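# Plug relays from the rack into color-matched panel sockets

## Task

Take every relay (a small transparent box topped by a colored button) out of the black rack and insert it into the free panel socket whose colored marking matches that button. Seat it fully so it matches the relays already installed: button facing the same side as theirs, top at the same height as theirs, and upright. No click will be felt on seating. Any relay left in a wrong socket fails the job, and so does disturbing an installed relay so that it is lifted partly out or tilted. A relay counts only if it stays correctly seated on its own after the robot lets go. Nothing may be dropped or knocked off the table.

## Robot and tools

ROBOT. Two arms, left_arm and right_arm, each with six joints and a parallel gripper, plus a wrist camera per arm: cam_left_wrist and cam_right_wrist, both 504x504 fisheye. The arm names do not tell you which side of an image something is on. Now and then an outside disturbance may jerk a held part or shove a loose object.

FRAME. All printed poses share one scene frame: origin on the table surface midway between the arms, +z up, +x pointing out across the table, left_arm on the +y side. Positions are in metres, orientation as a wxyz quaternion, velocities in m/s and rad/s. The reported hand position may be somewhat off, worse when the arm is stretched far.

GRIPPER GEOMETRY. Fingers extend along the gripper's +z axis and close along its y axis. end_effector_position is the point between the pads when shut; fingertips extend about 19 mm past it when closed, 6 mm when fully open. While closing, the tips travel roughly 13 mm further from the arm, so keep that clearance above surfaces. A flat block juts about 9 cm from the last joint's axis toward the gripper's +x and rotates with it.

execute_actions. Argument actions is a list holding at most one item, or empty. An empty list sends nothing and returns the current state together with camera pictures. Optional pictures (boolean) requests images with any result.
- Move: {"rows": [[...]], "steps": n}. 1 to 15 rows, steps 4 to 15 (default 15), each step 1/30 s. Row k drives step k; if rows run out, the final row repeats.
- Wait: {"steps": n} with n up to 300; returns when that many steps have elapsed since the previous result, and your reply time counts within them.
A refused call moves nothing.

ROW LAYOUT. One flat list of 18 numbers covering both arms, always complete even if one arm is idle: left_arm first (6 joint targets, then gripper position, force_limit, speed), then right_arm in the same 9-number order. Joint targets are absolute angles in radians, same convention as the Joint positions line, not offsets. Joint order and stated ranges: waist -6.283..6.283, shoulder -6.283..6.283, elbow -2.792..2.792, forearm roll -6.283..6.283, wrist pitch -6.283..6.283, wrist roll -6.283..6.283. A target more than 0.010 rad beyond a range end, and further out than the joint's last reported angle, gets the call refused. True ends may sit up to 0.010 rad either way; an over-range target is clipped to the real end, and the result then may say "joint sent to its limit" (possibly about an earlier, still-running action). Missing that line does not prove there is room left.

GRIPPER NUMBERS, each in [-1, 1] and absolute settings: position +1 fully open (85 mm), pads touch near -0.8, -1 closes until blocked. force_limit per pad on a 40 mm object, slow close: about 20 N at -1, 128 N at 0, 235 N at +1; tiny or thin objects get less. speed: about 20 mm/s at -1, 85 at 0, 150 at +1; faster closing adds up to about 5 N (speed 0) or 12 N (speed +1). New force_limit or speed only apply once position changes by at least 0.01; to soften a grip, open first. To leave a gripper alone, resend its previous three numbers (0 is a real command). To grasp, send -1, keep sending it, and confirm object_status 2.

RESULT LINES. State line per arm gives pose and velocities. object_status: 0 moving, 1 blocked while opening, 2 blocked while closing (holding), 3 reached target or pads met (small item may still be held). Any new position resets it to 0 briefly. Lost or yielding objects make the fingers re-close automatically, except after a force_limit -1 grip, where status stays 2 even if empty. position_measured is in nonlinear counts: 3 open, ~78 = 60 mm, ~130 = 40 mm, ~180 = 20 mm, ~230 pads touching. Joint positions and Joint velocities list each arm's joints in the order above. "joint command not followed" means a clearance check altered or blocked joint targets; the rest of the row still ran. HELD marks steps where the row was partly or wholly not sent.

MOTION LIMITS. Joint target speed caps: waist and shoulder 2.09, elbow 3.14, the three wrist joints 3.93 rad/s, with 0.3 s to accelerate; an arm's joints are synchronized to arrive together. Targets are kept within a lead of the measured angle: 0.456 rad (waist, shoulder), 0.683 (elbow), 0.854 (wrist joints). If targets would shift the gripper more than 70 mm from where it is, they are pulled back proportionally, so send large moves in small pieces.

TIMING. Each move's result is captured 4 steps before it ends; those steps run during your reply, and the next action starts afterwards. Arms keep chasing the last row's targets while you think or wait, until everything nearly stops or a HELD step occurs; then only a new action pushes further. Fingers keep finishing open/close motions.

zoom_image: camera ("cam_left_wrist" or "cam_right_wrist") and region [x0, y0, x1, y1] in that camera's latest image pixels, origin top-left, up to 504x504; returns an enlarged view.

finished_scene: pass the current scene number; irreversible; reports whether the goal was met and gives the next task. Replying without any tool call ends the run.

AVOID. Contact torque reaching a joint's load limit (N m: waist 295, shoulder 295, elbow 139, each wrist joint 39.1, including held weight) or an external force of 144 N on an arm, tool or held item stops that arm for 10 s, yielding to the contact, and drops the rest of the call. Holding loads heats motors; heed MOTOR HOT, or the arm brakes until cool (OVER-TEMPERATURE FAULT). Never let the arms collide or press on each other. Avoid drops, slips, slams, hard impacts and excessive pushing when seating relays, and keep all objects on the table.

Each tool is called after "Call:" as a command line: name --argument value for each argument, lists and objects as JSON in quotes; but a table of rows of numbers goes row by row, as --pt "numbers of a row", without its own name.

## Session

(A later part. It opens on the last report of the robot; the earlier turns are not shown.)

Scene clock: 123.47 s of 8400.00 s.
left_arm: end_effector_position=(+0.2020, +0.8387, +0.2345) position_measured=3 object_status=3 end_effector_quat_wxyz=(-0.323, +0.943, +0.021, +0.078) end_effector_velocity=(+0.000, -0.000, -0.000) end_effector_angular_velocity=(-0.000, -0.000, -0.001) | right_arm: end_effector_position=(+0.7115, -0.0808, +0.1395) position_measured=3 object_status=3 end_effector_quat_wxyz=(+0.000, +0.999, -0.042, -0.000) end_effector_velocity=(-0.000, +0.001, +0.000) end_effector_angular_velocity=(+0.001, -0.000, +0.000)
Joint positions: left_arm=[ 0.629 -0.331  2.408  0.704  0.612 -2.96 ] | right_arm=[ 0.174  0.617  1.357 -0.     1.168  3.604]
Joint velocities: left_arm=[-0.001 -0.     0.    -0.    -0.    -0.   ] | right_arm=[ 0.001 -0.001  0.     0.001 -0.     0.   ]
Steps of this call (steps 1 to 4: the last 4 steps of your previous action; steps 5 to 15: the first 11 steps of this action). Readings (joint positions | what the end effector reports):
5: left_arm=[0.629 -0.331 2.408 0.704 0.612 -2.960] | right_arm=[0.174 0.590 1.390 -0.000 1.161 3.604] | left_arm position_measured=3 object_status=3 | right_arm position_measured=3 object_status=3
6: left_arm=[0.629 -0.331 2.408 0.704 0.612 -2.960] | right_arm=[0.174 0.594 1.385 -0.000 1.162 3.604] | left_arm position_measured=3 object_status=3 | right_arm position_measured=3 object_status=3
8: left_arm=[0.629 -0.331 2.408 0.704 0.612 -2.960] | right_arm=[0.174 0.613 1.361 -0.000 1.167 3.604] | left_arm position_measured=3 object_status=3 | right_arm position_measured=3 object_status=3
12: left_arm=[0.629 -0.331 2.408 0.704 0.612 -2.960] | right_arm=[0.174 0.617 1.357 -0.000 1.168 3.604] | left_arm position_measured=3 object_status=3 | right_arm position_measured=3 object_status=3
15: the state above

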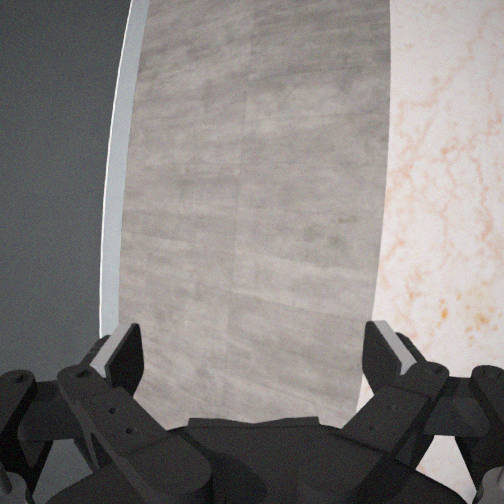

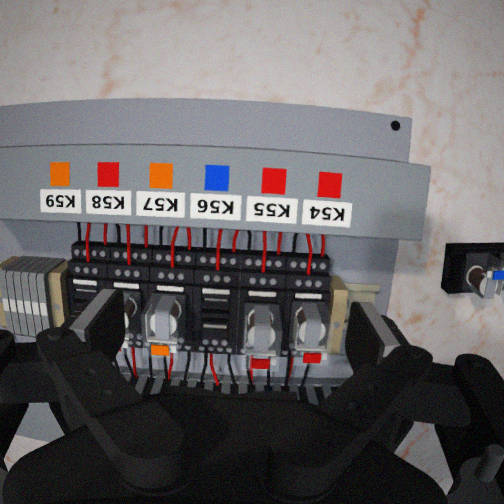

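Call:
execute_actions --actions '[{"rows":[[0.629,-0.331,2.408,0.704,0.612,-2.96,1,0,0,0.2468,0.60,1.40,0,1.1416,3.6764,1,-0.8,0]],"steps":15}]'

Call:
execute_actions --actions '[{"rows":[[0.629,-0.331,2.408,0.704,0.612,-2.96,1,0,0,0.2468,0.631,1.4322,0,1.0784,3.6764,1,-0.8,0]],"steps":15}]'

Call:
execute_actions --actions '[]'

Scene clock: 124.60 s of 8400.00 s.
left_arm: end_effector_position=(+0.2020, +0.8387, +0.2345) position_measured=3 object_status=3 end_effector_quat_wxyz=(-0.323, +0.943, +0.021, +0.078) end_effector_velocity=(-0.001, +0.000, +0.000) end_effector_angular_velocity=(+0.000, +0.001, +0.001) | right_arm: end_effector_position=(+0.6707, -0.0300, +0.1325) position_measured=3 object_status=3 end_effector_quat_wxyz=(-0.000, +0.999, -0.042, +0.000) end_effector_velocity=(-0.000, -0.001, -0.001) end_effector_angular_velocity=(-0.001, +0.001, -0.001)
Joint positions: left_arm=[ 0.629 -0.331  2.408  0.704  0.612 -2.96 ] | right_arm=[ 0.247  0.6    1.4   -0.     1.142  3.676]
Joint velocities: left_arm=[ 0.001 -0.    -0.     0.     0.001  0.001] | right_arm=[-0.001  0.     0.002  0.    -0.001  0.   ]
Steps of this call (steps 1 to 4: the last 4 steps of your previous action; steps 5 to 15: the robot went on to your last target; steps 16 to 23: nothing new was sent; steps 24 to 34: the first 11 steps of this action). Readings (joint positions | what the end effector reports):
24: left_arm=[0.629 -0.331 2.408 0.704 0.612 -2.960] | right_arm=[0.174 0.617 1.357 -0.000 1.168 3.604] | left_arm position_measured=3 object_status=3 | right_arm position_measured=3 object_status=3
25: left_arm=[0.629 -0.331 2.408 0.704 0.612 -2.960] | right_arm=[0.178 0.616 1.359 -0.000 1.167 3.608] | left_arm position_measured=3 object_status=3 | right_arm position_measured=3 object_status=3
27: left_arm=[0.629 -0.331 2.408 0.704 0.612 -2.960] | right_arm=[0.207 0.609 1.377 -0.000 1.156 3.637] | left_arm position_measured=3 object_status=3 | right_arm position_measured=3 object_status=3
31: left_arm=[0.629 -0.331 2.408 0.704 0.612 -2.960] | right_arm=[0.247 0.600 1.400 -0.000 1.142 3.676] | left_arm position_measured=3 object_status=3 | right_arm position_measured=3 object_status=3
34: the state above

Scene clock: 125.10 s of 8400.00 s.
left_arm: end_effector_position=(+0.2020, +0.8387, +0.2345) position_measured=3 object_status=3 end_effector_quat_wxyz=(-0.323, +0.943, +0.021, +0.078) end_effector_velocity=(+0.000, -0.000, -0.000) end_effector_angular_velocity=(-0.000, -0.002, -0.000) | right_arm: end_effector_position=(+0.6707, -0.0299, +0.0896) position_measured=3 object_status=3 end_effector_quat_wxyz=(+0.000, +0.999, -0.042, -0.000) end_effector_velocity=(-0.001, +0.000, +0.001) end_effector_angular_velocity=(+0.001, -0.001, +0.000)
Joint positions: left_arm=[ 0.629 -0.331  2.408  0.704  0.612 -2.96 ] | right_arm=[ 0.247  0.631  1.432 -0.     1.078  3.676]
Joint velocities: left_arm=[ 0.     0.     0.001  0.    -0.002 -0.001] | right_arm=[ 0.    -0.003  0.002  0.001 -0.    -0.   ]
Steps of this call (steps 1 to 4: the last 4 steps of your previous action; steps 5 to 15: the first 11 steps of this action). Readings (joint positions | what the end effector reports):
5: left_arm=[0.629 -0.331 2.408 0.704 0.612 -2.960] | right_arm=[0.247 0.600 1.400 -0.000 1.141 3.676] | left_arm position_measured=3 object_status=3 | right_arm position_measured=3 object_status=3
6: left_arm=[0.629 -0.331 2.408 0.704 0.612 -2.960] | right_arm=[0.247 0.603 1.403 0.000 1.134 3.676] | left_arm position_measured=3 object_status=3 | right_arm position_measured=3 object_status=3
8: left_arm=[0.629 -0.331 2.408 0.704 0.612 -2.960] | right_arm=[0.247 0.624 1.426 0.000 1.091 3.676] | left_arm position_measured=3 object_status=3 | right_arm position_measured=3 object_status=3
12: left_arm=[0.629 -0.331 2.408 0.704 0.612 -2.960] | right_arm=[0.247 0.631 1.432 -0.000 1.078 3.676] | left_arm position_measured=3 object_status=3 | right_arm position_measured=3 object_status=3
15: the state above

Scene clock: 125.23 s of 8400.00 s.
left_arm: end_effector_position=(+0.2020, +0.8387, +0.2345) position_measured=3 object_status=3 end_effector_quat_wxyz=(-0.323, +0.943, +0.021, +0.078) end_effector_velocity=(-0.000, -0.000, -0.000) end_effector_angular_velocity=(-0.000, +0.000, +0.000) | right_arm: end_effector_position=(+0.6706, -0.0299, +0.0896) position_measured=3 object_status=3 end_effector_quat_wxyz=(+0.000, +0.999, -0.042, -0.000) end_effector_velocity=(-0.000, +0.000, +0.001) end_effector_angular_velocity=(+0.000, -0.001, +0.000)
Joint positions: left_arm=[ 0.629 -0.331  2.408  0.704  0.612 -2.96 ] | right_arm=[ 0.247  0.631  1.432 -0.     1.078  3.676]
Joint velocities: left_arm=[ 0. -0.  0.  0.  0. -0.] | right_arm=[ 0.    -0.001  0.    -0.    -0.     0.   ]
Kept back: nothing.
Steps of this call (steps 1 to 4: the last 4 steps of your previous action). Readings (joint positions | what the end effector reports):
1: left_arm=[0.629 -0.331 2.408 0.704 0.612 -2.960] | right_arm=[0.247 0.631 1.432 -0.000 1.078 3.676] | left_arm position_measured=3 object_status=3 | right_arm position_measured=3 object_status=3
2: left_arm=[0.629 -0.331 2.408 0.704 0.612 -2.960] | right_arm=[0.247 0.631 1.432 -0.000 1.078 3.676] | left_arm position_measured=3 object_status=3 | right_arm position_measured=3 object_status=3
4: the state above

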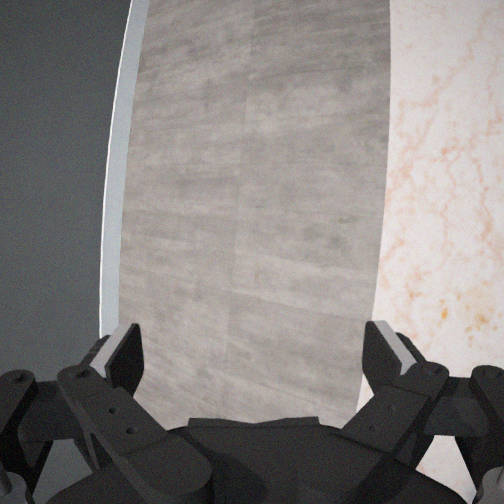

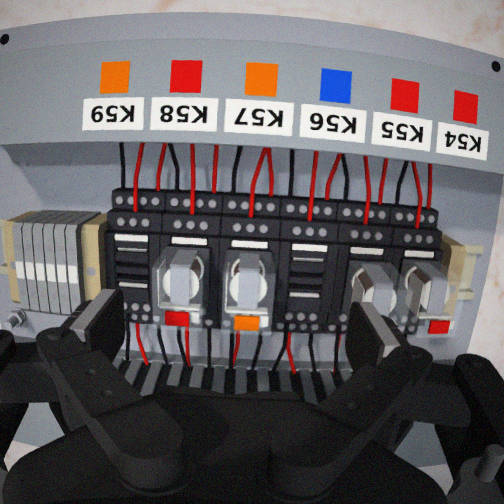

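Call:
zoom_image --camera "cam_right_wrist" --region '[140,220,380,390]'

Region (140, 220, 380, 390) of cam_right_wrist's 504x504 image, scaled by 2.100, with more detail than that image has; it fills the top 357 rows of this view, and the rest is white.

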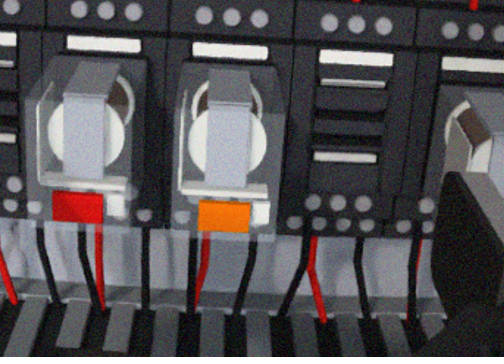

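Call:
execute_actions --actions '[{"rows":[[0.629,-0.331,2.408,0.704,0.612,-2.96,1,0,0,0.2468,0.60,1.40,0,1.1416,3.6764,1,-0.8,0],[0.629,-0.331,2.408,0.704,0.612,-2.96,1,0,0,0.2468,0.60,1.40,0,1.1416,3.6764,1,-0.8,0],[0.629,-0.331,2.408,0.704,0.612,-2.96,1,0,0,0.2468,0.60,1.40,0,1.1416,3.6764,1,-0.8,0],[0.629,-0.331,2.408,0.704,0.612,-2.96,1,0,0,0.2468,0.60,1.40,0,1.1416,3.6764,1,-0.8,0],[0.629,-0.331,2.408,0.704,0.612,-2.96,1,0,0,0.2468,0.60,1.40,0,1.1416,3.6764,1,-0.8,0],[0.629,-0.331,2.408,0.704,0.612,-2.96,1,0,0,0.1855,0.572,1.489,0,1.0806,3.615,1,-0.8,0]],"steps":15}]'

Call:
execute_actions --actions '[{"rows":[[0.629,-0.331,2.408,0.704,0.612,-2.96,1,0,0,0.1855,0.572,1.489,0,1.0806,3.615,1,-0.8,0],[0.629,-0.331,2.408,0.704,0.612,-2.96,1,0,0,0.1855,0.572,1.489,0,1.0806,3.615,1,-0.8,0],[0.629,-0.331,2.408,0.704,0.612,-2.96,1,0,0,0.1855,0.572,1.489,0,1.0806,3.615,1,-0.8,0],[0.629,-0.331,2.408,0.704,0.612,-2.96,1,0,0,0.1855,0.572,1.489,0,1.0806,3.615,1,-0.8,0],[0.629,-0.331,2.408,0.704,0.612,-2.96,1,0,0,0.1855,0.5885,1.5046,0,1.0485,3.615,1,-0.8,0]],"steps":15}]'

Call:
execute_actions --actions '[]'

Call:
zoom_image --camera "cam_right_wrist" --region '[140,220,380,390]'

Scene clock: 126.40 s of 8400.00 s.
left_arm: end_effector_position=(+0.2020, +0.8387, +0.2345) position_measured=3 object_status=3 end_effector_quat_wxyz=(-0.323, +0.943, +0.021, +0.078) end_effector_velocity=(+0.000, +0.000, +0.001) end_effector_angular_velocity=(+0.001, -0.000, -0.001) | right_arm: end_effector_position=(+0.6668, -0.0864, +0.1119) position_measured=3 object_status=3 end_effector_quat_wxyz=(+0.000, +0.999, -0.042, -0.001) end_effector_velocity=(-0.012, -0.154, -0.046) end_effector_angular_velocity=(+0.007, -0.017, +0.001)
Joint positions: left_arm=[ 0.629 -0.331  2.408  0.704  0.612 -2.96 ] | right_arm=[ 0.188  0.574  1.485 -0.     1.084  3.618]
Joint velocities: left_arm=[-0.    -0.    -0.001  0.     0.     0.001] | right_arm=[-0.165 -0.081  0.23  -0.    -0.167 -0.166]
Steps of this call (steps 1 to 15: the robot went on to your last target; steps 16 to 24: nothing new was sent; steps 25 to 35: the first 11 steps of this action). Readings (joint positions | what the end effector reports):
25: left_arm=[0.629 -0.331 2.408 0.704 0.612 -2.960] | right_arm=[0.247 0.631 1.432 0.000 1.078 3.676] | left_arm position_measured=3 object_status=3 | right_arm position_measured=3 object_status=3
26: left_arm=[0.629 -0.331 2.408 0.704 0.612 -2.960] | right_arm=[0.247 0.628 1.429 0.000 1.085 3.676] | left_arm position_measured=3 object_status=3 | right_arm position_measured=3 object_status=3
28: left_arm=[0.629 -0.331 2.408 0.704 0.612 -2.960] | right_arm=[0.247 0.606 1.406 0.000 1.128 3.676] | left_arm position_measured=3 object_status=3 | right_arm position_measured=3 object_status=3
32: left_arm=[0.629 -0.331 2.408 0.704 0.612 -2.960] | right_arm=[0.232 0.593 1.422 0.000 1.127 3.662] | left_arm position_measured=3 object_status=3 | right_arm position_measured=3 object_status=3
35: the state above

Scene clock: 126.90 s of 8400.00 s.
left_arm: end_effector_position=(+0.2020, +0.8387, +0.2345) position_measured=3 object_status=3 end_effector_quat_wxyz=(-0.323, +0.943, +0.021, +0.078) end_effector_velocity=(+0.001, -0.000, +0.000) end_effector_angular_velocity=(-0.000, +0.000, -0.003) | right_arm: end_effector_position=(+0.6665, -0.0883, +0.0901) position_measured=3 object_status=3 end_effector_quat_wxyz=(+0.000, +0.999, -0.042, -0.000) end_effector_velocity=(-0.000, +0.001, +0.000) end_effector_angular_velocity=(+0.001, -0.000, +0.000)
Joint positions: left_arm=[ 0.629 -0.331  2.408  0.704  0.612 -2.96 ] | right_arm=[ 0.186  0.589  1.505 -0.     1.049  3.615]
Joint velocities: left_arm=[-0.003  0.001 -0.001  0.    -0.    -0.   ] | right_arm=[ 0.001 -0.    -0.     0.001 -0.    -0.   ]
Steps of this call (steps 1 to 4: the last 4 steps of your previous action; steps 5 to 15: the first 11 steps of this action). Readings (joint positions | what the end effector reports):
5: left_arm=[0.629 -0.331 2.408 0.704 0.612 -2.960] | right_arm=[0.186 0.572 1.489 -0.000 1.081 3.615] | left_arm position_measured=3 object_status=3 | right_arm position_measured=3 object_status=3
6: left_arm=[0.629 -0.331 2.408 0.704 0.612 -2.960] | right_arm=[0.186 0.572 1.489 -0.000 1.081 3.615] | left_arm position_measured=3 object_status=3 | right_arm position_measured=3 object_status=3
8: left_arm=[0.629 -0.331 2.408 0.704 0.612 -2.960] | right_arm=[0.186 0.572 1.489 -0.000 1.081 3.615] | left_arm position_measured=3 object_status=3 | right_arm position_measured=3 object_status=3
12: left_arm=[0.629 -0.331 2.408 0.704 0.612 -2.960] | right_arm=[0.186 0.588 1.505 -0.000 1.050 3.615] | left_arm position_measured=3 object_status=3 | right_arm position_measured=3 object_status=3
15: the state above

Scene clock: 127.03 s of 8400.00 s.
left_arm: end_effector_position=(+0.2020, +0.8387, +0.2345) position_measured=3 object_status=3 end_effector_quat_wxyz=(-0.323, +0.943, +0.021, +0.078) end_effector_velocity=(-0.000, +0.000, +0.000) end_effector_angular_velocity=(-0.000, -0.000, +0.001) | right_arm: end_effector_position=(+0.6665, -0.0883, +0.0901) position_measured=3 object_status=3 end_effector_quat_wxyz=(+0.000, +0.999, -0.042, -0.000) end_effector_velocity=(+0.000, +0.000, +0.001) end_effector_angular_velocity=(+0.001, -0.001, +0.000)
Joint positions: left_arm=[ 0.629 -0.331  2.408  0.704  0.612 -2.96 ] | right_arm=[ 0.186  0.589  1.505 -0.     1.049  3.615]
Joint velocities: left_arm=[ 0.001 -0.    -0.    -0.     0.001 -0.001] | right_arm=[ 0.    -0.001 -0.    -0.    -0.    -0.   ]
Kept back: nothing.
Steps of this call (steps 1 to 4: the last 4 steps of your previous action). Readings (joint positions | what the end effector reports):
1: left_arm=[0.629 -0.331 2.408 0.704 0.612 -2.960] | right_arm=[0.186 0.589 1.505 -0.000 1.049 3.615] | left_arm position_measured=3 object_status=3 | right_arm position_measured=3 object_status=3
2: left_arm=[0.629 -0.331 2.408 0.704 0.612 -2.960] | right_arm=[0.186 0.589 1.505 -0.000 1.049 3.615] | left_arm position_measured=3 object_status=3 | right_arm position_measured=3 object_status=3
4: the state above

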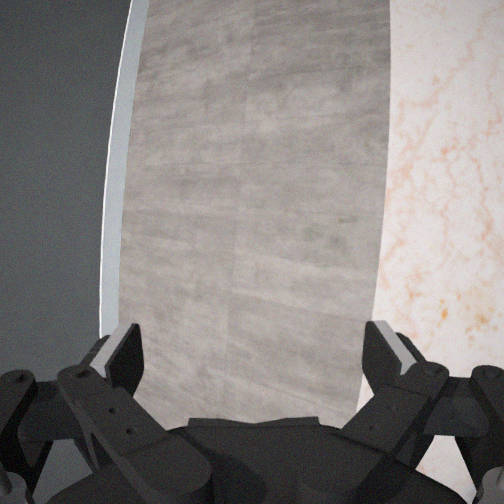

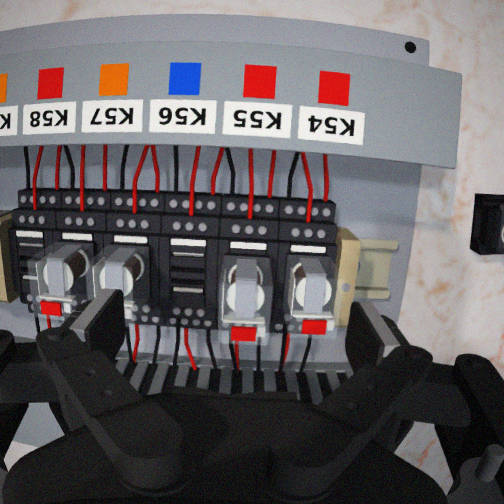

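Region (140, 220, 380, 390) of cam_right_wrist's 504x504 image, scaled by 2.100, with more detail than that image has; it fills the top 357 rows of this view, and the rest is white.

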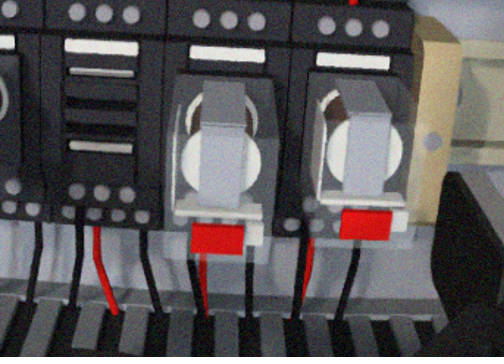

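Call:
execute_actions --actions '[{"rows":[[0.629,-0.331,2.408,0.704,0.612,-2.96,1,0,0,0.1855,0.55,1.465,0,1.1265,3.4,0,-0.8,0],[0.629,-0.331,2.408,0.704,0.612,-2.96,1,0,0,0.1855,0.55,1.465,0,1.1265,3.4,0,-0.8,0],[0.629,-0.331,2.408,0.704,0.612,-2.96,1,0,0,0.1855,0.55,1.465,0,1.1265,3.4,0,-0.8,0],[0.629,-0.331,2.408,0.704,0.612,-2.96,1,0,0,0.1855,0.55,1.465,0,1.1265,3.4,0,-0.8,0],[0.629,-0.331,2.408,0.704,0.612,-2.96,1,0,0,0.1855,0.55,1.465,0,1.1265,3.4,0,-0.8,0],[0.629,-0.331,2.408,0.704,0.612,-2.96,1,0,0,0.2468,0.60,1.40,0,1.1416,2.106,0,-0.8,0]],"steps":15}]'

Call:
execute_actions --actions '[{"rows":[[0.629,-0.331,2.408,0.704,0.612,-2.96,1,0,0,0.2468,0.60,1.40,0,1.1416,2.106,0,-0.8,0]],"steps":15}]'

Call:
execute_actions --actions '[{"rows":[[0.629,-0.331,2.408,0.704,0.612,-2.96,1,0,0,0.2468,0.6358,1.4364,0,1.0694,2.106,0,-0.8,0]],"steps":15}]'

Call:
execute_actions --actions '[]'

Call:
zoom_image --camera "cam_right_wrist" --region '[140,220,340,400]'

Scene clock: 128.43 s of 8400.00 s.
left_arm: end_effector_position=(+0.2020, +0.8387, +0.2345) position_measured=3 object_status=3 end_effector_quat_wxyz=(-0.323, +0.943, +0.021, +0.078) end_effector_velocity=(+0.001, -0.000, -0.000) end_effector_angular_velocity=(-0.000, +0.001, -0.003) | right_arm: end_effector_position=(+0.6766, -0.0722, +0.1470) position_measured=64 object_status=0 end_effector_quat_wxyz=(-0.001, +0.974, +0.228, +0.008) end_effector_velocity=(+0.017, +0.156, +0.010) end_effector_angular_velocity=(-0.040, -0.037, +3.412)
Joint positions: left_arm=[ 0.629 -0.331  2.408  0.704  0.612 -2.96 ] | right_arm=[0.199 0.563 1.434 0.    1.129 3.085]
Joint velocities: left_arm=[-0.001  0.001  0.001  0.    -0.001  0.002] | right_arm=[ 0.162  0.108 -0.198 -0.     0.073 -3.25 ]
Steps of this call (steps 1 to 15: the robot went on to your last target; steps 16 to 31: nothing new was sent; steps 32 to 42: the first 11 steps of this action). Readings (joint positions | what the end effector reports):
32: left_arm=[0.629 -0.331 2.408 0.704 0.612 -2.960] | right_arm=[0.185 0.588 1.505 0.000 1.048 3.615] | left_arm position_measured=3 object_status=3 | right_arm position_measured=3 object_status=0
33: left_arm=[0.629 -0.331 2.408 0.704 0.612 -2.960] | right_arm=[0.185 0.587 1.504 0.000 1.050 3.608] | left_arm position_measured=3 object_status=3 | right_arm position_measured=4 object_status=0
35: left_arm=[0.629 -0.331 2.408 0.704 0.612 -2.960] | right_arm=[0.185 0.578 1.493 0.000 1.071 3.552] | left_arm position_measured=3 object_status=3 | right_arm position_measured=13 object_status=0
39: left_arm=[0.629 -0.331 2.408 0.704 0.612 -2.960] | right_arm=[0.187 0.556 1.459 0.000 1.120 3.350] | left_arm position_measured=3 object_status=3 | right_arm position_measured=41 object_status=0
42: the state above

Scene clock: 128.93 s of 8400.00 s.
left_arm: end_effector_position=(+0.2020, +0.8387, +0.2345) position_measured=3 object_status=3 end_effector_quat_wxyz=(-0.323, +0.943, +0.021, +0.078) end_effector_velocity=(+0.001, -0.000, -0.000) end_effector_angular_velocity=(+0.000, -0.000, -0.002) | right_arm: end_effector_position=(+0.6707, -0.0299, +0.1324) position_measured=128 object_status=0 end_effector_quat_wxyz=(+0.000, +0.736, +0.676, +0.000) end_effector_velocity=(-0.000, +0.001, +0.002) end_effector_angular_velocity=(+0.001, -0.002, +0.004)
Joint positions: left_arm=[ 0.629 -0.331  2.408  0.704  0.612 -2.96 ] | right_arm=[ 0.247  0.6    1.4   -0.     1.142  2.106]
Joint velocities: left_arm=[-0.001  0.     0.    -0.    -0.001  0.   ] | right_arm=[ 0.001 -0.002 -0.     0.    -0.    -0.003]
Steps of this call (steps 1 to 4: the last 4 steps of your previous action; steps 5 to 15: the first 11 steps of this action). Readings (joint positions | what the end effector reports):
5: left_arm=[0.629 -0.331 2.408 0.704 0.612 -2.960] | right_arm=[0.230 0.586 1.411 0.000 1.138 2.476] | left_arm position_measured=3 object_status=3 | right_arm position_measured=101 object_status=0
6: left_arm=[0.629 -0.331 2.408 0.704 0.612 -2.960] | right_arm=[0.235 0.590 1.408 0.000 1.139 2.380] | left_arm position_measured=3 object_status=3 | right_arm position_measured=109 object_status=0
8: left_arm=[0.629 -0.331 2.408 0.704 0.612 -2.960] | right_arm=[0.242 0.596 1.403 0.000 1.140 2.232] | left_arm position_measured=3 object_status=3 | right_arm position_measured=122 object_status=0
12: left_arm=[0.629 -0.331 2.408 0.704 0.612 -2.960] | right_arm=[0.247 0.600 1.400 -0.000 1.142 2.108] | left_arm position_measured=3 object_status=3 | right_arm position_measured=128 object_status=0
15: the state above

Scene clock: 129.43 s of 8400.00 s.
left_arm: end_effector_position=(+0.2020, +0.8387, +0.2345) position_measured=3 object_status=3 end_effector_quat_wxyz=(-0.323, +0.943, +0.021, +0.078) end_effector_velocity=(-0.000, +0.001, +0.000) end_effector_angular_velocity=(+0.001, -0.000, -0.000) | right_arm: end_effector_position=(+0.6707, -0.0299, +0.0833) position_measured=128 object_status=3 end_effector_quat_wxyz=(-0.000, +0.736, +0.677, -0.000) end_effector_velocity=(-0.001, -0.000, +0.001) end_effector_angular_velocity=(+0.001, -0.000, -0.000)
Joint positions: left_arm=[ 0.629 -0.331  2.408  0.704  0.612 -2.96 ] | right_arm=[ 0.247  0.636  1.436 -0.     1.07   2.106]
Joint velocities: left_arm=[ 0.001 -0.    -0.001  0.    -0.001  0.001] | right_arm=[ 0.    -0.003  0.003  0.    -0.001 -0.   ]
Steps of this call (steps 1 to 4: the last 4 steps of your previous action; steps 5 to 15: the first 11 steps of this action). Readings (joint positions | what the end effector reports):
5: left_arm=[0.629 -0.331 2.408 0.704 0.612 -2.960] | right_arm=[0.247 0.600 1.400 -0.000 1.142 2.106] | left_arm position_measured=3 object_status=3 | right_arm position_measured=128 object_status=3
6: left_arm=[0.629 -0.331 2.408 0.704 0.612 -2.960] | right_arm=[0.247 0.603 1.403 -0.000 1.135 2.106] | left_arm position_measured=3 object_status=3 | right_arm position_measured=128 object_status=3
8: left_arm=[0.629 -0.331 2.408 0.704 0.612 -2.960] | right_arm=[0.247 0.626 1.427 -0.000 1.089 2.106] | left_arm position_measured=3 object_status=3 | right_arm position_measured=128 object_status=3
12: left_arm=[0.629 -0.331 2.408 0.704 0.612 -2.960] | right_arm=[0.247 0.636 1.436 -0.000 1.070 2.106] | left_arm position_measured=3 object_status=3 | right_arm position_measured=128 object_status=3
15: the state above

Scene clock: 129.57 s of 8400.00 s.
left_arm: end_effector_position=(+0.2020, +0.8387, +0.2345) position_measured=3 object_status=3 end_effector_quat_wxyz=(-0.323, +0.943, +0.021, +0.078) end_effector_velocity=(+0.000, +0.000, -0.000) end_effector_angular_velocity=(-0.000, -0.001, +0.000) | right_arm: end_effector_position=(+0.6706, -0.0299, +0.0834) position_measured=128 object_status=3 end_effector_quat_wxyz=(-0.000, +0.736, +0.677, -0.000) end_effector_velocity=(-0.000, +0.000, +0.001) end_effector_angular_velocity=(-0.000, -0.001, +0.001)
Joint positions: left_arm=[ 0.629 -0.331  2.408  0.704  0.612 -2.96 ] | right_arm=[ 0.247  0.636  1.436 -0.     1.069  2.106]
Joint velocities: left_arm=[ 0.     0.     0.    -0.    -0.001 -0.001] | right_arm=[ 0.    -0.001  0.001 -0.001 -0.    -0.   ]
Kept back: nothing.
Steps of this call (steps 1 to 4: the last 4 steps of your previous action). Readings (joint positions | what the end effector reports):
1: left_arm=[0.629 -0.331 2.408 0.704 0.612 -2.960] | right_arm=[0.247 0.636 1.436 -0.000 1.069 2.106] | left_arm position_measured=3 object_status=3 | right_arm position_measured=128 object_status=3
2: left_arm=[0.629 -0.331 2.408 0.704 0.612 -2.960] | right_arm=[0.247 0.636 1.436 -0.000 1.069 2.106] | left_arm position_measured=3 object_status=3 | right_arm position_measured=128 object_status=3
4: the state above

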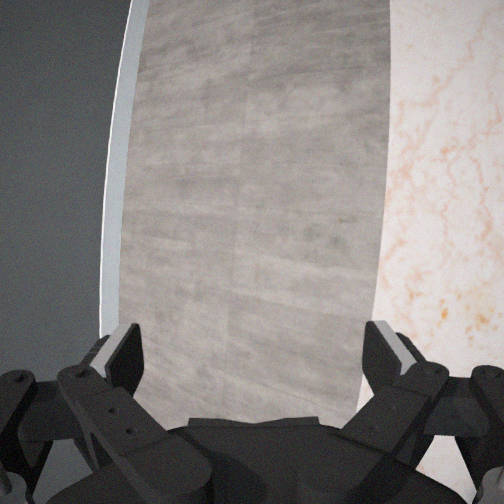

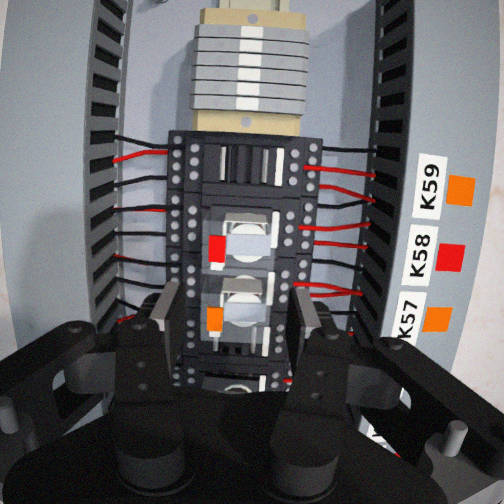

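Region (140, 220, 340, 400) of cam_right_wrist's 504x504 image, scaled by 2.520, with more detail than that image has; it fills the top 454 rows of this view, and the rest is white.

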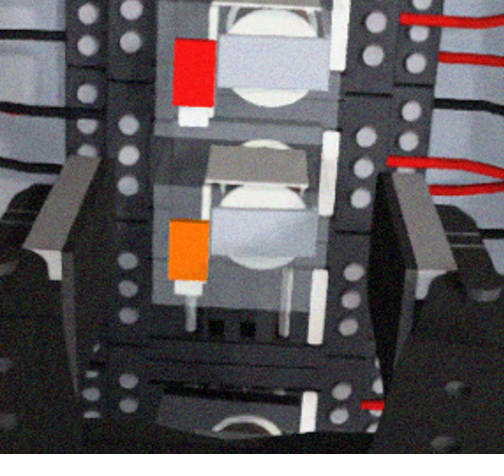

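Call:
execute_actions --actions '[{"rows":[[0.629,-0.331,2.408,0.704,0.612,-2.96,1,0,0,0.2468,0.60,1.40,0,1.1416,2.106,0,-0.3,0],[0.629,-0.331,2.408,0.704,0.612,-2.96,1,0,0,0.2468,0.60,1.40,0,1.1416,2.106,0,-0.3,0],[0.629,-0.331,2.408,0.704,0.612,-2.96,1,0,0,0.2468,0.60,1.40,0,1.1416,2.106,0,-0.3,0],[0.629,-0.331,2.408,0.704,0.612,-2.96,1,0,0,0.2468,0.60,1.40,0,1.1416,2.106,0,-0.3,0],[0.629,-0.331,2.408,0.704,0.612,-2.96,1,0,0,0.2468,0.60,1.40,0,1.1416,2.106,0,-0.3,0],[0.629,-0.331,2.408,0.704,0.612,-2.96,1,0,0,0.186,0.55,1.465,0,1.1265,2.046,0,-0.3,0]],"steps":15}]'

Call:
execute_actions --actions '[{"rows":[[0.629,-0.331,2.408,0.704,0.612,-2.96,1,0,0,0.186,0.55,1.465,0,1.1265,2.046,0,-0.3,0],[0.629,-0.331,2.408,0.704,0.612,-2.96,1,0,0,0.186,0.55,1.465,0,1.1265,2.046,0,-0.3,0],[0.629,-0.331,2.408,0.704,0.612,-2.96,1,0,0,0.186,0.55,1.465,0,1.1265,2.046,0,-0.3,0],[0.629,-0.331,2.408,0.704,0.612,-2.96,1,0,0,0.186,0.592,1.5076,0,1.042,2.046,0,-0.3,0]],"steps":15}]'

Call:
execute_actions --actions '[{"rows":[[0.629,-0.331,2.408,0.704,0.612,-2.96,1,0,0,0.186,0.592,1.5076,0,1.042,2.046,-1,-0.3,0]],"steps":15}]'

Call:
execute_actions --actions '[{"rows":[[0.629,-0.331,2.408,0.704,0.612,-2.96,1,0,0,0.186,0.592,1.5076,0,1.042,2.046,-1,-0.3,0],[0.629,-0.331,2.408,0.704,0.612,-2.96,1,0,0,0.186,0.592,1.5076,0,1.042,2.046,-1,-0.3,0],[0.629,-0.331,2.408,0.704,0.612,-2.96,1,0,0,0.186,0.581,1.498,0,1.0626,2.046,-1,-0.3,0]],"steps":15}]' --pictures true

Scene clock: 130.53 s of 8400.00 s.
left_arm: end_effector_position=(+0.2020, +0.8387, +0.2345) position_measured=3 object_status=3 end_effector_quat_wxyz=(-0.323, +0.943, +0.021, +0.078) end_effector_velocity=(-0.000, +0.001, +0.000) end_effector_angular_velocity=(+0.001, -0.002, +0.001) | right_arm: end_effector_position=(+0.6671, -0.0859, +0.1416) position_measured=128 object_status=3 end_effector_quat_wxyz=(+0.000, +0.737, +0.676, +0.000) end_effector_velocity=(-0.022, -0.152, +0.029) end_effector_angular_velocity=(-0.003, +0.006, -0.003)
Joint positions: left_arm=[ 0.629 -0.331  2.408  0.704  0.612 -2.96 ] | right_arm=[ 0.188  0.552  1.462 -0.     1.127  2.049]
Joint velocities: left_arm=[ 0.002 -0.    -0.    -0.    -0.002 -0.   ] | right_arm=[-0.159 -0.139  0.172 -0.    -0.026 -0.156]
Steps of this call (steps 1 to 15: the robot went on to your last target; steps 16 to 18: nothing new was sent; steps 19 to 29: the first 11 steps of this action). Readings (joint positions | what the end effector reports):
19: left_arm=[0.629 -0.331 2.408 0.704 0.612 -2.960] | right_arm=[0.247 0.636 1.436 0.000 1.069 2.106] | left_arm position_measured=3 object_status=3 | right_arm position_measured=128 object_status=3
20: left_arm=[0.629 -0.331 2.408 0.704 0.612 -2.960] | right_arm=[0.247 0.633 1.434 0.000 1.076 2.106] | left_arm position_measured=3 object_status=3 | right_arm position_measured=128 object_status=3
22: left_arm=[0.629 -0.331 2.408 0.704 0.612 -2.960] | right_arm=[0.247 0.610 1.409 0.000 1.122 2.106] | left_arm position_measured=3 object_status=3 | right_arm position_measured=128 object_status=3
26: left_arm=[0.629 -0.331 2.408 0.704 0.612 -2.960] | right_arm=[0.232 0.588 1.416 0.000 1.136 2.091] | left_arm position_measured=3 object_status=3 | right_arm position_measured=128 object_status=3
29: the state above

Scene clock: 131.03 s of 8400.00 s.
left_arm: end_effector_position=(+0.2020, +0.8387, +0.2345) position_measured=3 object_status=3 end_effector_quat_wxyz=(-0.323, +0.943, +0.021, +0.078) end_effector_velocity=(-0.001, -0.000, -0.001) end_effector_angular_velocity=(-0.001, +0.002, -0.000) | right_arm: end_effector_position=(+0.6664, -0.0879, +0.0855) position_measured=128 object_status=3 end_effector_quat_wxyz=(-0.000, +0.737, +0.676, -0.000) end_effector_velocity=(-0.000, +0.000, -0.001) end_effector_angular_velocity=(-0.000, +0.001, +0.001)
Joint positions: left_arm=[ 0.629 -0.331  2.408  0.704  0.612 -2.96 ] | right_arm=[ 0.186  0.592  1.507 -0.     1.042  2.046]
Joint velocities: left_arm=[ 0.001  0.     0.001  0.    -0.     0.001] | right_arm=[ 0.001  0.001 -0.     0.    -0.    -0.   ]
Steps of this call (steps 1 to 4: the last 4 steps of your previous action; steps 5 to 15: the first 11 steps of this action). Readings (joint positions | what the end effector reports):
5: left_arm=[0.629 -0.331 2.408 0.704 0.612 -2.960] | right_arm=[0.186 0.550 1.465 -0.000 1.127 2.046] | left_arm position_measured=3 object_status=3 | right_arm position_measured=128 object_status=3
6: left_arm=[0.629 -0.331 2.408 0.704 0.612 -2.960] | right_arm=[0.186 0.550 1.465 -0.000 1.127 2.046] | left_arm position_measured=3 object_status=3 | right_arm position_measured=128 object_status=3
8: left_arm=[0.629 -0.331 2.408 0.704 0.612 -2.960] | right_arm=[0.186 0.550 1.465 -0.000 1.126 2.046] | left_arm position_measured=3 object_status=3 | right_arm position_measured=128 object_status=3
12: left_arm=[0.629 -0.331 2.408 0.704 0.612 -2.960] | right_arm=[0.186 0.589 1.505 -0.000 1.050 2.046] | left_arm position_measured=3 object_status=3 | right_arm position_measured=128 object_status=3
15: the state above

Scene clock: 131.53 s of 8400.00 s.
left_arm: end_effector_position=(+0.2020, +0.8387, +0.2345) position_measured=3 object_status=3 end_effector_quat_wxyz=(-0.323, +0.943, +0.021, +0.078) end_effector_velocity=(-0.001, -0.000, -0.001) end_effector_angular_velocity=(-0.001, +0.001, +0.001) | right_arm: end_effector_position=(+0.6663, -0.0880, +0.0858) position_measured=169 object_status=0 end_effector_quat_wxyz=(-0.000, +0.737, +0.676, +0.000) end_effector_velocity=(+0.000, -0.000, -0.000) end_effector_angular_velocity=(+0.000, +0.001, -0.001)
Joint positions: left_arm=[ 0.629 -0.331  2.408  0.704  0.612 -2.96 ] | right_arm=[0.186 0.592 1.508 0.    1.042 2.046]
Joint velocities: left_arm=[ 0.     0.     0.001  0.     0.001 -0.   ] | right_arm=[-0.     0.001  0.     0.001  0.    -0.   ]
Steps of this call (steps 1 to 4: the last 4 steps of your previous action; steps 5 to 15: the first 11 steps of this action). Readings (joint positions | what the end effector reports):
5: left_arm=[0.629 -0.331 2.408 0.704 0.612 -2.960] | right_arm=[0.186 0.592 1.508 -0.000 1.042 2.046] | left_arm position_measured=3 object_status=3 | right_arm position_measured=128 object_status=0
6: left_arm=[0.629 -0.331 2.408 0.704 0.612 -2.960] | right_arm=[0.186 0.592 1.508 -0.000 1.042 2.046] | left_arm position_measured=3 object_status=3 | right_arm position_measured=129 object_status=0
8: left_arm=[0.629 -0.331 2.408 0.704 0.612 -2.960] | right_arm=[0.186 0.592 1.508 -0.000 1.042 2.046] | left_arm position_measured=3 object_status=3 | right_arm position_measured=138 object_status=0
12: left_arm=[0.629 -0.331 2.408 0.704 0.612 -2.960] | right_arm=[0.186 0.592 1.508 0.000 1.042 2.046] | left_arm position_measured=3 object_status=3 | right_arm position_measured=165 object_status=0
15: the state above

Scene clock: 132.03 s of 8400.00 s.
left_arm: end_effector_position=(+0.2020, +0.8387, +0.2345) position_measured=3 object_status=3 end_effector_quat_wxyz=(-0.323, +0.943, +0.021, +0.078) end_effector_velocity=(-0.001, +0.000, +0.000) end_effector_angular_velocity=(-0.000, -0.001, +0.002) | right_arm: end_effector_position=(+0.6664, -0.0880, +0.0999) position_measured=169 object_status=2 end_effector_quat_wxyz=(+0.000, +0.737, +0.676, +0.000) end_effector_velocity=(-0.000, -0.001, -0.002) end_effector_angular_velocity=(-0.004, +0.003, +0.001)
Joint positions: left_arm=[ 0.629 -0.331  2.408  0.704  0.612 -2.96 ] | right_arm=[0.186 0.581 1.498 0.    1.062 2.046]
Joint velocities: left_arm=[ 0.001 -0.001  0.    -0.     0.    -0.001] | right_arm=[-0.     0.002 -0.    -0.003  0.002 -0.   ]
Steps of this call (steps 1 to 4: the last 4 steps of your previous action; steps 5 to 15: the first 11 steps of this action). Readings (joint positions | what the end effector reports):
5: left_arm=[0.629 -0.331 2.408 0.704 0.612 -2.960] | right_arm=[0.186 0.592 1.508 0.000 1.042 2.046] | left_arm position_measured=3 object_status=3 | right_arm position_measured=169 object_status=2
6: left_arm=[0.629 -0.331 2.408 0.704 0.612 -2.960] | right_arm=[0.186 0.592 1.508 0.000 1.042 2.046] | left_arm position_measured=3 object_status=3 | right_arm position_measured=169 object_status=2
8: left_arm=[0.629 -0.331 2.408 0.704 0.612 -2.960] | right_arm=[0.186 0.589 1.505 0.000 1.048 2.046] | left_arm position_measured=3 object_status=3 | right_arm position_measured=169 object_status=2
12: left_arm=[0.629 -0.331 2.408 0.704 0.612 -2.960] | right_arm=[0.186 0.581 1.498 0.000 1.062 2.046] | left_arm position_measured=3 object_status=3 | right_arm position_measured=169 object_status=2
15: the state above

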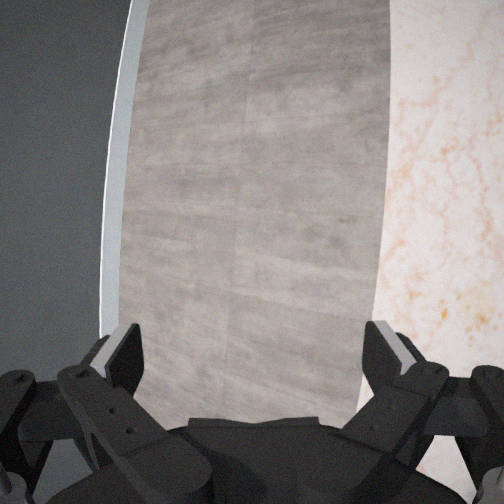

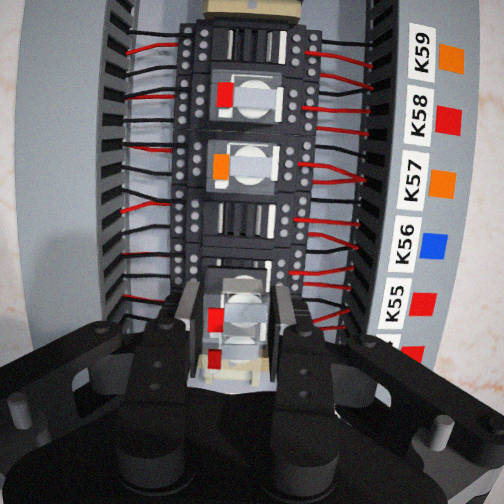

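Call:
zoom_image --camera "cam_right_wrist" --region '[160,180,320,390]'

Region (160, 180, 320, 390) of cam_right_wrist's 504x504 image, scaled by 2.400, with more detail than that image has; it fills the left 384 columns of this view, and the rest is white.

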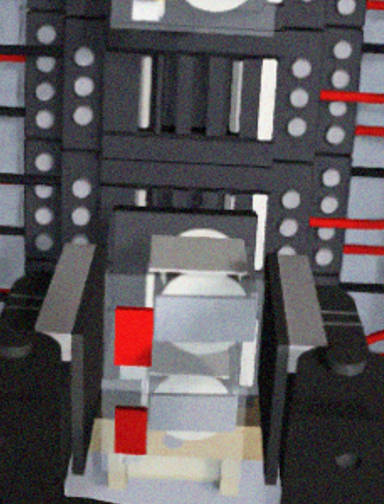

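Call:
execute_actions --actions '[{"rows":[[0.629,-0.331,2.408,0.704,0.612,-2.96,1,0,0,0.185,0.5792,1.5011,0,1.0613,2.045,-1,-0.3,0],[0.629,-0.331,2.408,0.704,0.612,-2.96,1,0,0,0.185,0.5792,1.5011,0,1.0613,2.045,-1,-0.3,0],[0.629,-0.331,2.408,0.704,0.612,-2.96,1,0,0,0.185,0.5792,1.5011,0,1.0613,2.045,-1,-0.3,0],[0.629,-0.331,2.408,0.704,0.612,-2.96,1,0,0,0.185,0.5792,1.5011,0,1.0613,2.045,-1,-0.3,0],[0.629,-0.331,2.408,0.704,0.612,-2.96,1,0,0,0.185,0.5831,1.5045,0,1.054,2.045,-1,-0.3,0],[0.629,-0.331,2.408,0.704,0.612,-2.96,1,0,0,0.185,0.5831,1.5045,0,1.054,2.045,-1,-0.3,0],[0.629,-0.331,2.408,0.704,0.612,-2.96,1,0,0,0.185,0.5831,1.5045,0,1.054,2.045,-1,-0.3,0],[0.629,-0.331,2.408,0.704,0.612,-2.96,1,0,0,0.185,0.5871,1.508,0,1.0465,2.045,-1,-0.3,0]],"steps":15}]'

Call:
execute_actions --actions '[{"rows":[[0.629,-0.331,2.408,0.704,0.612,-2.96,1,0,0,0.185,0.5879,1.5087,0,1.045,2.045,-1,-0.3,0],[0.629,-0.331,2.408,0.704,0.612,-2.96,1,0,0,0.185,0.5879,1.5087,0,1.045,2.045,-1,-0.3,0],[0.629,-0.331,2.408,0.704,0.612,-2.96,1,0,0,0.185,0.5887,1.5094,0,1.0435,2.045,-1,-0.3,0],[0.629,-0.331,2.408,0.704,0.612,-2.96,1,0,0,0.185,0.5887,1.5094,0,1.0435,2.045,-1,-0.3,0],[0.629,-0.331,2.408,0.704,0.612,-2.96,1,0,0,0.185,0.5895,1.5101,0,1.042,2.045,-1,-0.3,0],[0.629,-0.331,2.408,0.704,0.612,-2.96,1,0,0,0.185,0.5895,1.5101,0,1.042,2.045,-1,-0.3,0],[0.629,-0.331,2.408,0.704,0.612,-2.96,1,0,0,0.185,0.5903,1.5108,0,1.0405,2.045,-1,-0.3,0],[0.629,-0.331,2.408,0.704,0.612,-2.96,1,0,0,0.185,0.5903,1.5108,0,1.0405,2.045,-1,-0.3,0],[0.629,-0.331,2.408,0.704,0.612,-2.96,1,0,0,0.185,0.5911,1.5115,0,1.039,2.045,-1,-0.3,0]],"steps":15}]'

Call:
execute_actions --actions '[{"steps":8}]' --pictures true

Scene clock: 132.83 s of 8400.00 s.
left_arm: end_effector_position=(+0.2020, +0.8387, +0.2345) position_measured=3 object_status=3 end_effector_quat_wxyz=(-0.323, +0.943, +0.021, +0.078) end_effector_velocity=(+0.000, -0.000, +0.000) end_effector_angular_velocity=(+0.000, +0.000, -0.002) | right_arm: end_effector_position=(+0.6653, -0.0894, +0.0894) position_measured=169 object_status=2 end_effector_quat_wxyz=(-0.000, +0.737, +0.676, -0.000) end_effector_velocity=(+0.005, +0.002, +0.002) end_effector_angular_velocity=(+0.005, -0.012, +0.000)
Joint positions: left_arm=[ 0.629 -0.331  2.408  0.704  0.612 -2.96 ] | right_arm=[ 0.185  0.587  1.508 -0.     1.047  2.045]
Joint velocities: left_arm=[-0.    -0.001  0.     0.    -0.001  0.001] | right_arm=[ 0.     0.    -0.005  0.    -0.008 -0.   ]
Steps of this call (steps 1 to 4: the last 4 steps of your previous action; steps 5 to 13: the robot went on to your last target; steps 14 to 24: the first 11 steps of this action). Readings (joint positions | what the end effector reports):
14: left_arm=[0.629 -0.331 2.408 0.704 0.612 -2.960] | right_arm=[0.186 0.581 1.498 -0.000 1.063 2.046] | left_arm position_measured=3 object_status=3 | right_arm position_measured=169 object_status=2
15: left_arm=[0.629 -0.331 2.408 0.704 0.612 -2.960] | right_arm=[0.186 0.580 1.500 -0.000 1.063 2.045] | left_arm position_measured=3 object_status=3 | right_arm position_measured=169 object_status=2
17: left_arm=[0.629 -0.331 2.408 0.704 0.612 -2.960] | right_arm=[0.185 0.580 1.501 -0.000 1.062 2.045] | left_arm position_measured=3 object_status=3 | right_arm position_measured=169 object_status=2
21: left_arm=[0.629 -0.331 2.408 0.704 0.612 -2.960] | right_arm=[0.185 0.583 1.505 -0.000 1.054 2.045] | left_arm position_measured=3 object_status=3 | right_arm position_measured=169 object_status=2
24: the state above

Scene clock: 133.33 s of 8400.00 s.
left_arm: end_effector_position=(+0.2020, +0.8387, +0.2345) position_measured=3 object_status=3 end_effector_quat_wxyz=(-0.323, +0.943, +0.021, +0.078) end_effector_velocity=(+0.000, -0.000, -0.000) end_effector_angular_velocity=(-0.000, +0.001, -0.001) | right_arm: end_effector_position=(+0.6656, -0.0892, +0.0849) position_measured=169 object_status=2 end_effector_quat_wxyz=(+0.000, +0.737, +0.676, +0.000) end_effector_velocity=(-0.002, -0.000, -0.003) end_effector_angular_velocity=(-0.001, +0.002, +0.001)
Joint positions: left_arm=[ 0.629 -0.331  2.408  0.704  0.612 -2.96 ] | right_arm=[0.185 0.591 1.511 0.    1.039 2.045]
Joint velocities: left_arm=[-0.001  0.     0.     0.     0.     0.   ] | right_arm=[ 0.     0.001  0.004 -0.    -0.003  0.   ]
Steps of this call (steps 1 to 4: the last 4 steps of your previous action; steps 5 to 15: the first 11 steps of this action). Readings (joint positions | what the end effector reports):
5: left_arm=[0.629 -0.331 2.408 0.704 0.612 -2.960] | right_arm=[0.185 0.587 1.508 -0.000 1.046 2.045] | left_arm position_measured=3 object_status=3 | right_arm position_measured=169 object_status=2
6: left_arm=[0.629 -0.331 2.408 0.704 0.612 -2.960] | right_arm=[0.185 0.587 1.508 -0.000 1.045 2.045] | left_arm position_measured=3 object_status=3 | right_arm position_measured=169 object_status=2
8: left_arm=[0.629 -0.331 2.408 0.704 0.612 -2.960] | right_arm=[0.185 0.588 1.509 -0.000 1.044 2.045] | left_arm position_measured=3 object_status=3 | right_arm position_measured=169 object_status=2
12: left_arm=[0.629 -0.331 2.408 0.704 0.612 -2.960] | right_arm=[0.185 0.590 1.511 -0.000 1.041 2.045] | left_arm position_measured=3 object_status=3 | right_arm position_measured=169 object_status=2
15: the state above

Scene clock: 133.60 s of 8400.00 s.
left_arm: end_effector_position=(+0.2020, +0.8387, +0.2345) position_measured=3 object_status=3 end_effector_quat_wxyz=(-0.323, +0.943, +0.021, +0.078) end_effector_velocity=(-0.000, -0.000, -0.000) end_effector_angular_velocity=(-0.000, +0.001, -0.001) | right_arm: end_effector_position=(+0.6655, -0.0892, +0.0848) position_measured=169 object_status=2 end_effector_quat_wxyz=(+0.000, +0.737, +0.676, +0.000) end_effector_velocity=(-0.001, +0.001, -0.001) end_effector_angular_velocity=(+0.000, +0.001, +0.001)
Joint positions: left_arm=[ 0.629 -0.331  2.408  0.704  0.612 -2.96 ] | right_arm=[0.185 0.591 1.511 0.    1.039 2.045]
Joint velocities: left_arm=[-0.    -0.     0.001 -0.    -0.     0.001] | right_arm=[ 0.001  0.     0.001  0.001 -0.     0.   ]
Kept back: nothing.
Steps of this call (steps 1 to 4: the last 4 steps of your previous action; steps 5 to 8: the robot went on to your last target). Readings (joint positions | what the end effector reports):
1: left_arm=[0.629 -0.331 2.408 0.704 0.612 -2.960] | right_arm=[0.185 0.591 1.511 0.000 1.039 2.045] | left_arm position_measured=3 object_status=3 | right_arm position_measured=169 object_status=2
2: left_arm=[0.629 -0.331 2.408 0.704 0.612 -2.960] | right_arm=[0.185 0.591 1.511 0.000 1.039 2.045] | left_arm position_measured=3 object_status=3 | right_arm position_measured=169 object_status=2
4: left_arm=[0.629 -0.331 2.408 0.704 0.612 -2.960] | right_arm=[0.185 0.591 1.511 0.000 1.039 2.045] | left_arm position_measured=3 object_status=3 | right_arm position_measured=169 object_status=2
8: the state above

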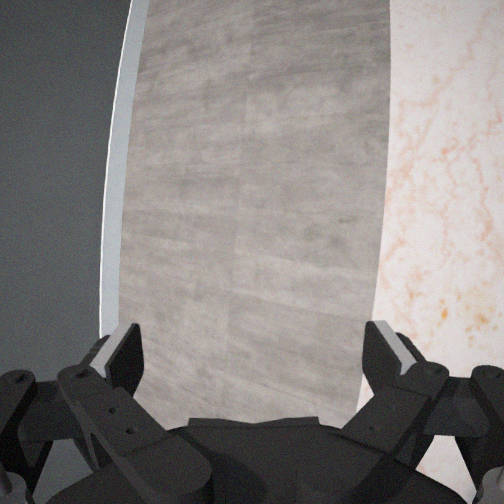

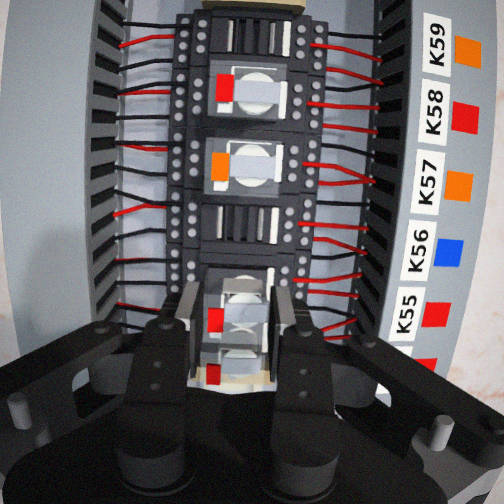

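Call:
execute_actions --actions '[{"rows":[[0.629,-0.331,2.408,0.704,0.612,-2.96,1,0,0,0.185,0.5919,1.5122,0,1.0375,2.045,-1,-0.3,0],[0.629,-0.331,2.408,0.704,0.612,-2.96,1,0,0,0.185,0.5919,1.5122,0,1.0375,2.045,-1,-0.3,0],[0.629,-0.331,2.408,0.704,0.612,-2.96,1,0,0,0.185,0.5919,1.5122,0,1.0375,2.045,-1,-0.3,0],[0.629,-0.331,2.408,0.704,0.612,-2.96,1,0,0,0.185,0.5927,1.5129,0,1.036,2.045,-1,-0.3,0]],"steps":15}]' --pictures true

Scene clock: 134.17 s of 8400.00 s.
left_arm: end_effector_position=(+0.2020, +0.8387, +0.2345) position_measured=3 object_status=3 end_effector_quat_wxyz=(-0.323, +0.943, +0.021, +0.078) end_effector_velocity=(-0.000, +0.000, -0.000) end_effector_angular_velocity=(-0.000, -0.001, +0.002) | right_arm: end_effector_position=(+0.6654, -0.0893, +0.0827) position_measured=169 object_status=2 end_effector_quat_wxyz=(-0.000, +0.737, +0.676, -0.000) end_effector_velocity=(+0.000, -0.000, -0.001) end_effector_angular_velocity=(-0.000, +0.001, -0.000)
Joint positions: left_arm=[ 0.629 -0.331  2.408  0.704  0.612 -2.96 ] | right_arm=[0.185 0.593 1.513 0.    1.036 2.045]
Joint velocities: left_arm=[ 0.     0.     0.    -0.    -0.    -0.001] | right_arm=[-0.     0.001 -0.     0.    -0.    -0.   ]
Steps of this call (steps 1 to 6: the robot went on to your last target; steps 7 to 17: the first 11 steps of this action). Readings (joint positions | what the end effector reports):
7: left_arm=[0.629 -0.331 2.408 0.704 0.612 -2.960] | right_arm=[0.185 0.591 1.512 0.000 1.039 2.045] | left_arm position_measured=3 object_status=3 | right_arm position_measured=169 object_status=2
8: left_arm=[0.629 -0.331 2.408 0.704 0.612 -2.960] | right_arm=[0.185 0.592 1.512 0.000 1.038 2.045] | left_arm position_measured=3 object_status=3 | right_arm position_measured=169 object_status=2
10: left_arm=[0.629 -0.331 2.408 0.704 0.612 -2.960] | right_arm=[0.185 0.592 1.512 0.000 1.038 2.045] | left_arm position_measured=3 object_status=3 | right_arm position_measured=169 object_status=2
14: left_arm=[0.629 -0.331 2.408 0.704 0.612 -2.960] | right_arm=[0.185 0.593 1.513 0.000 1.036 2.045] | left_arm position_measured=3 object_status=3 | right_arm position_measured=169 object_status=2
17: the state above

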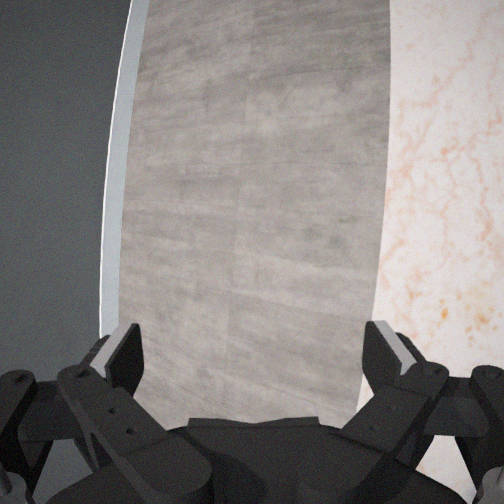

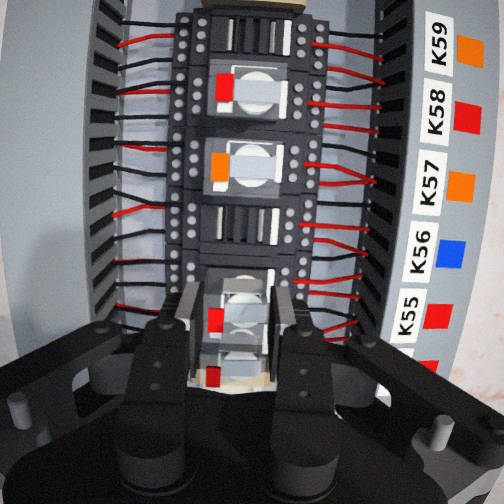

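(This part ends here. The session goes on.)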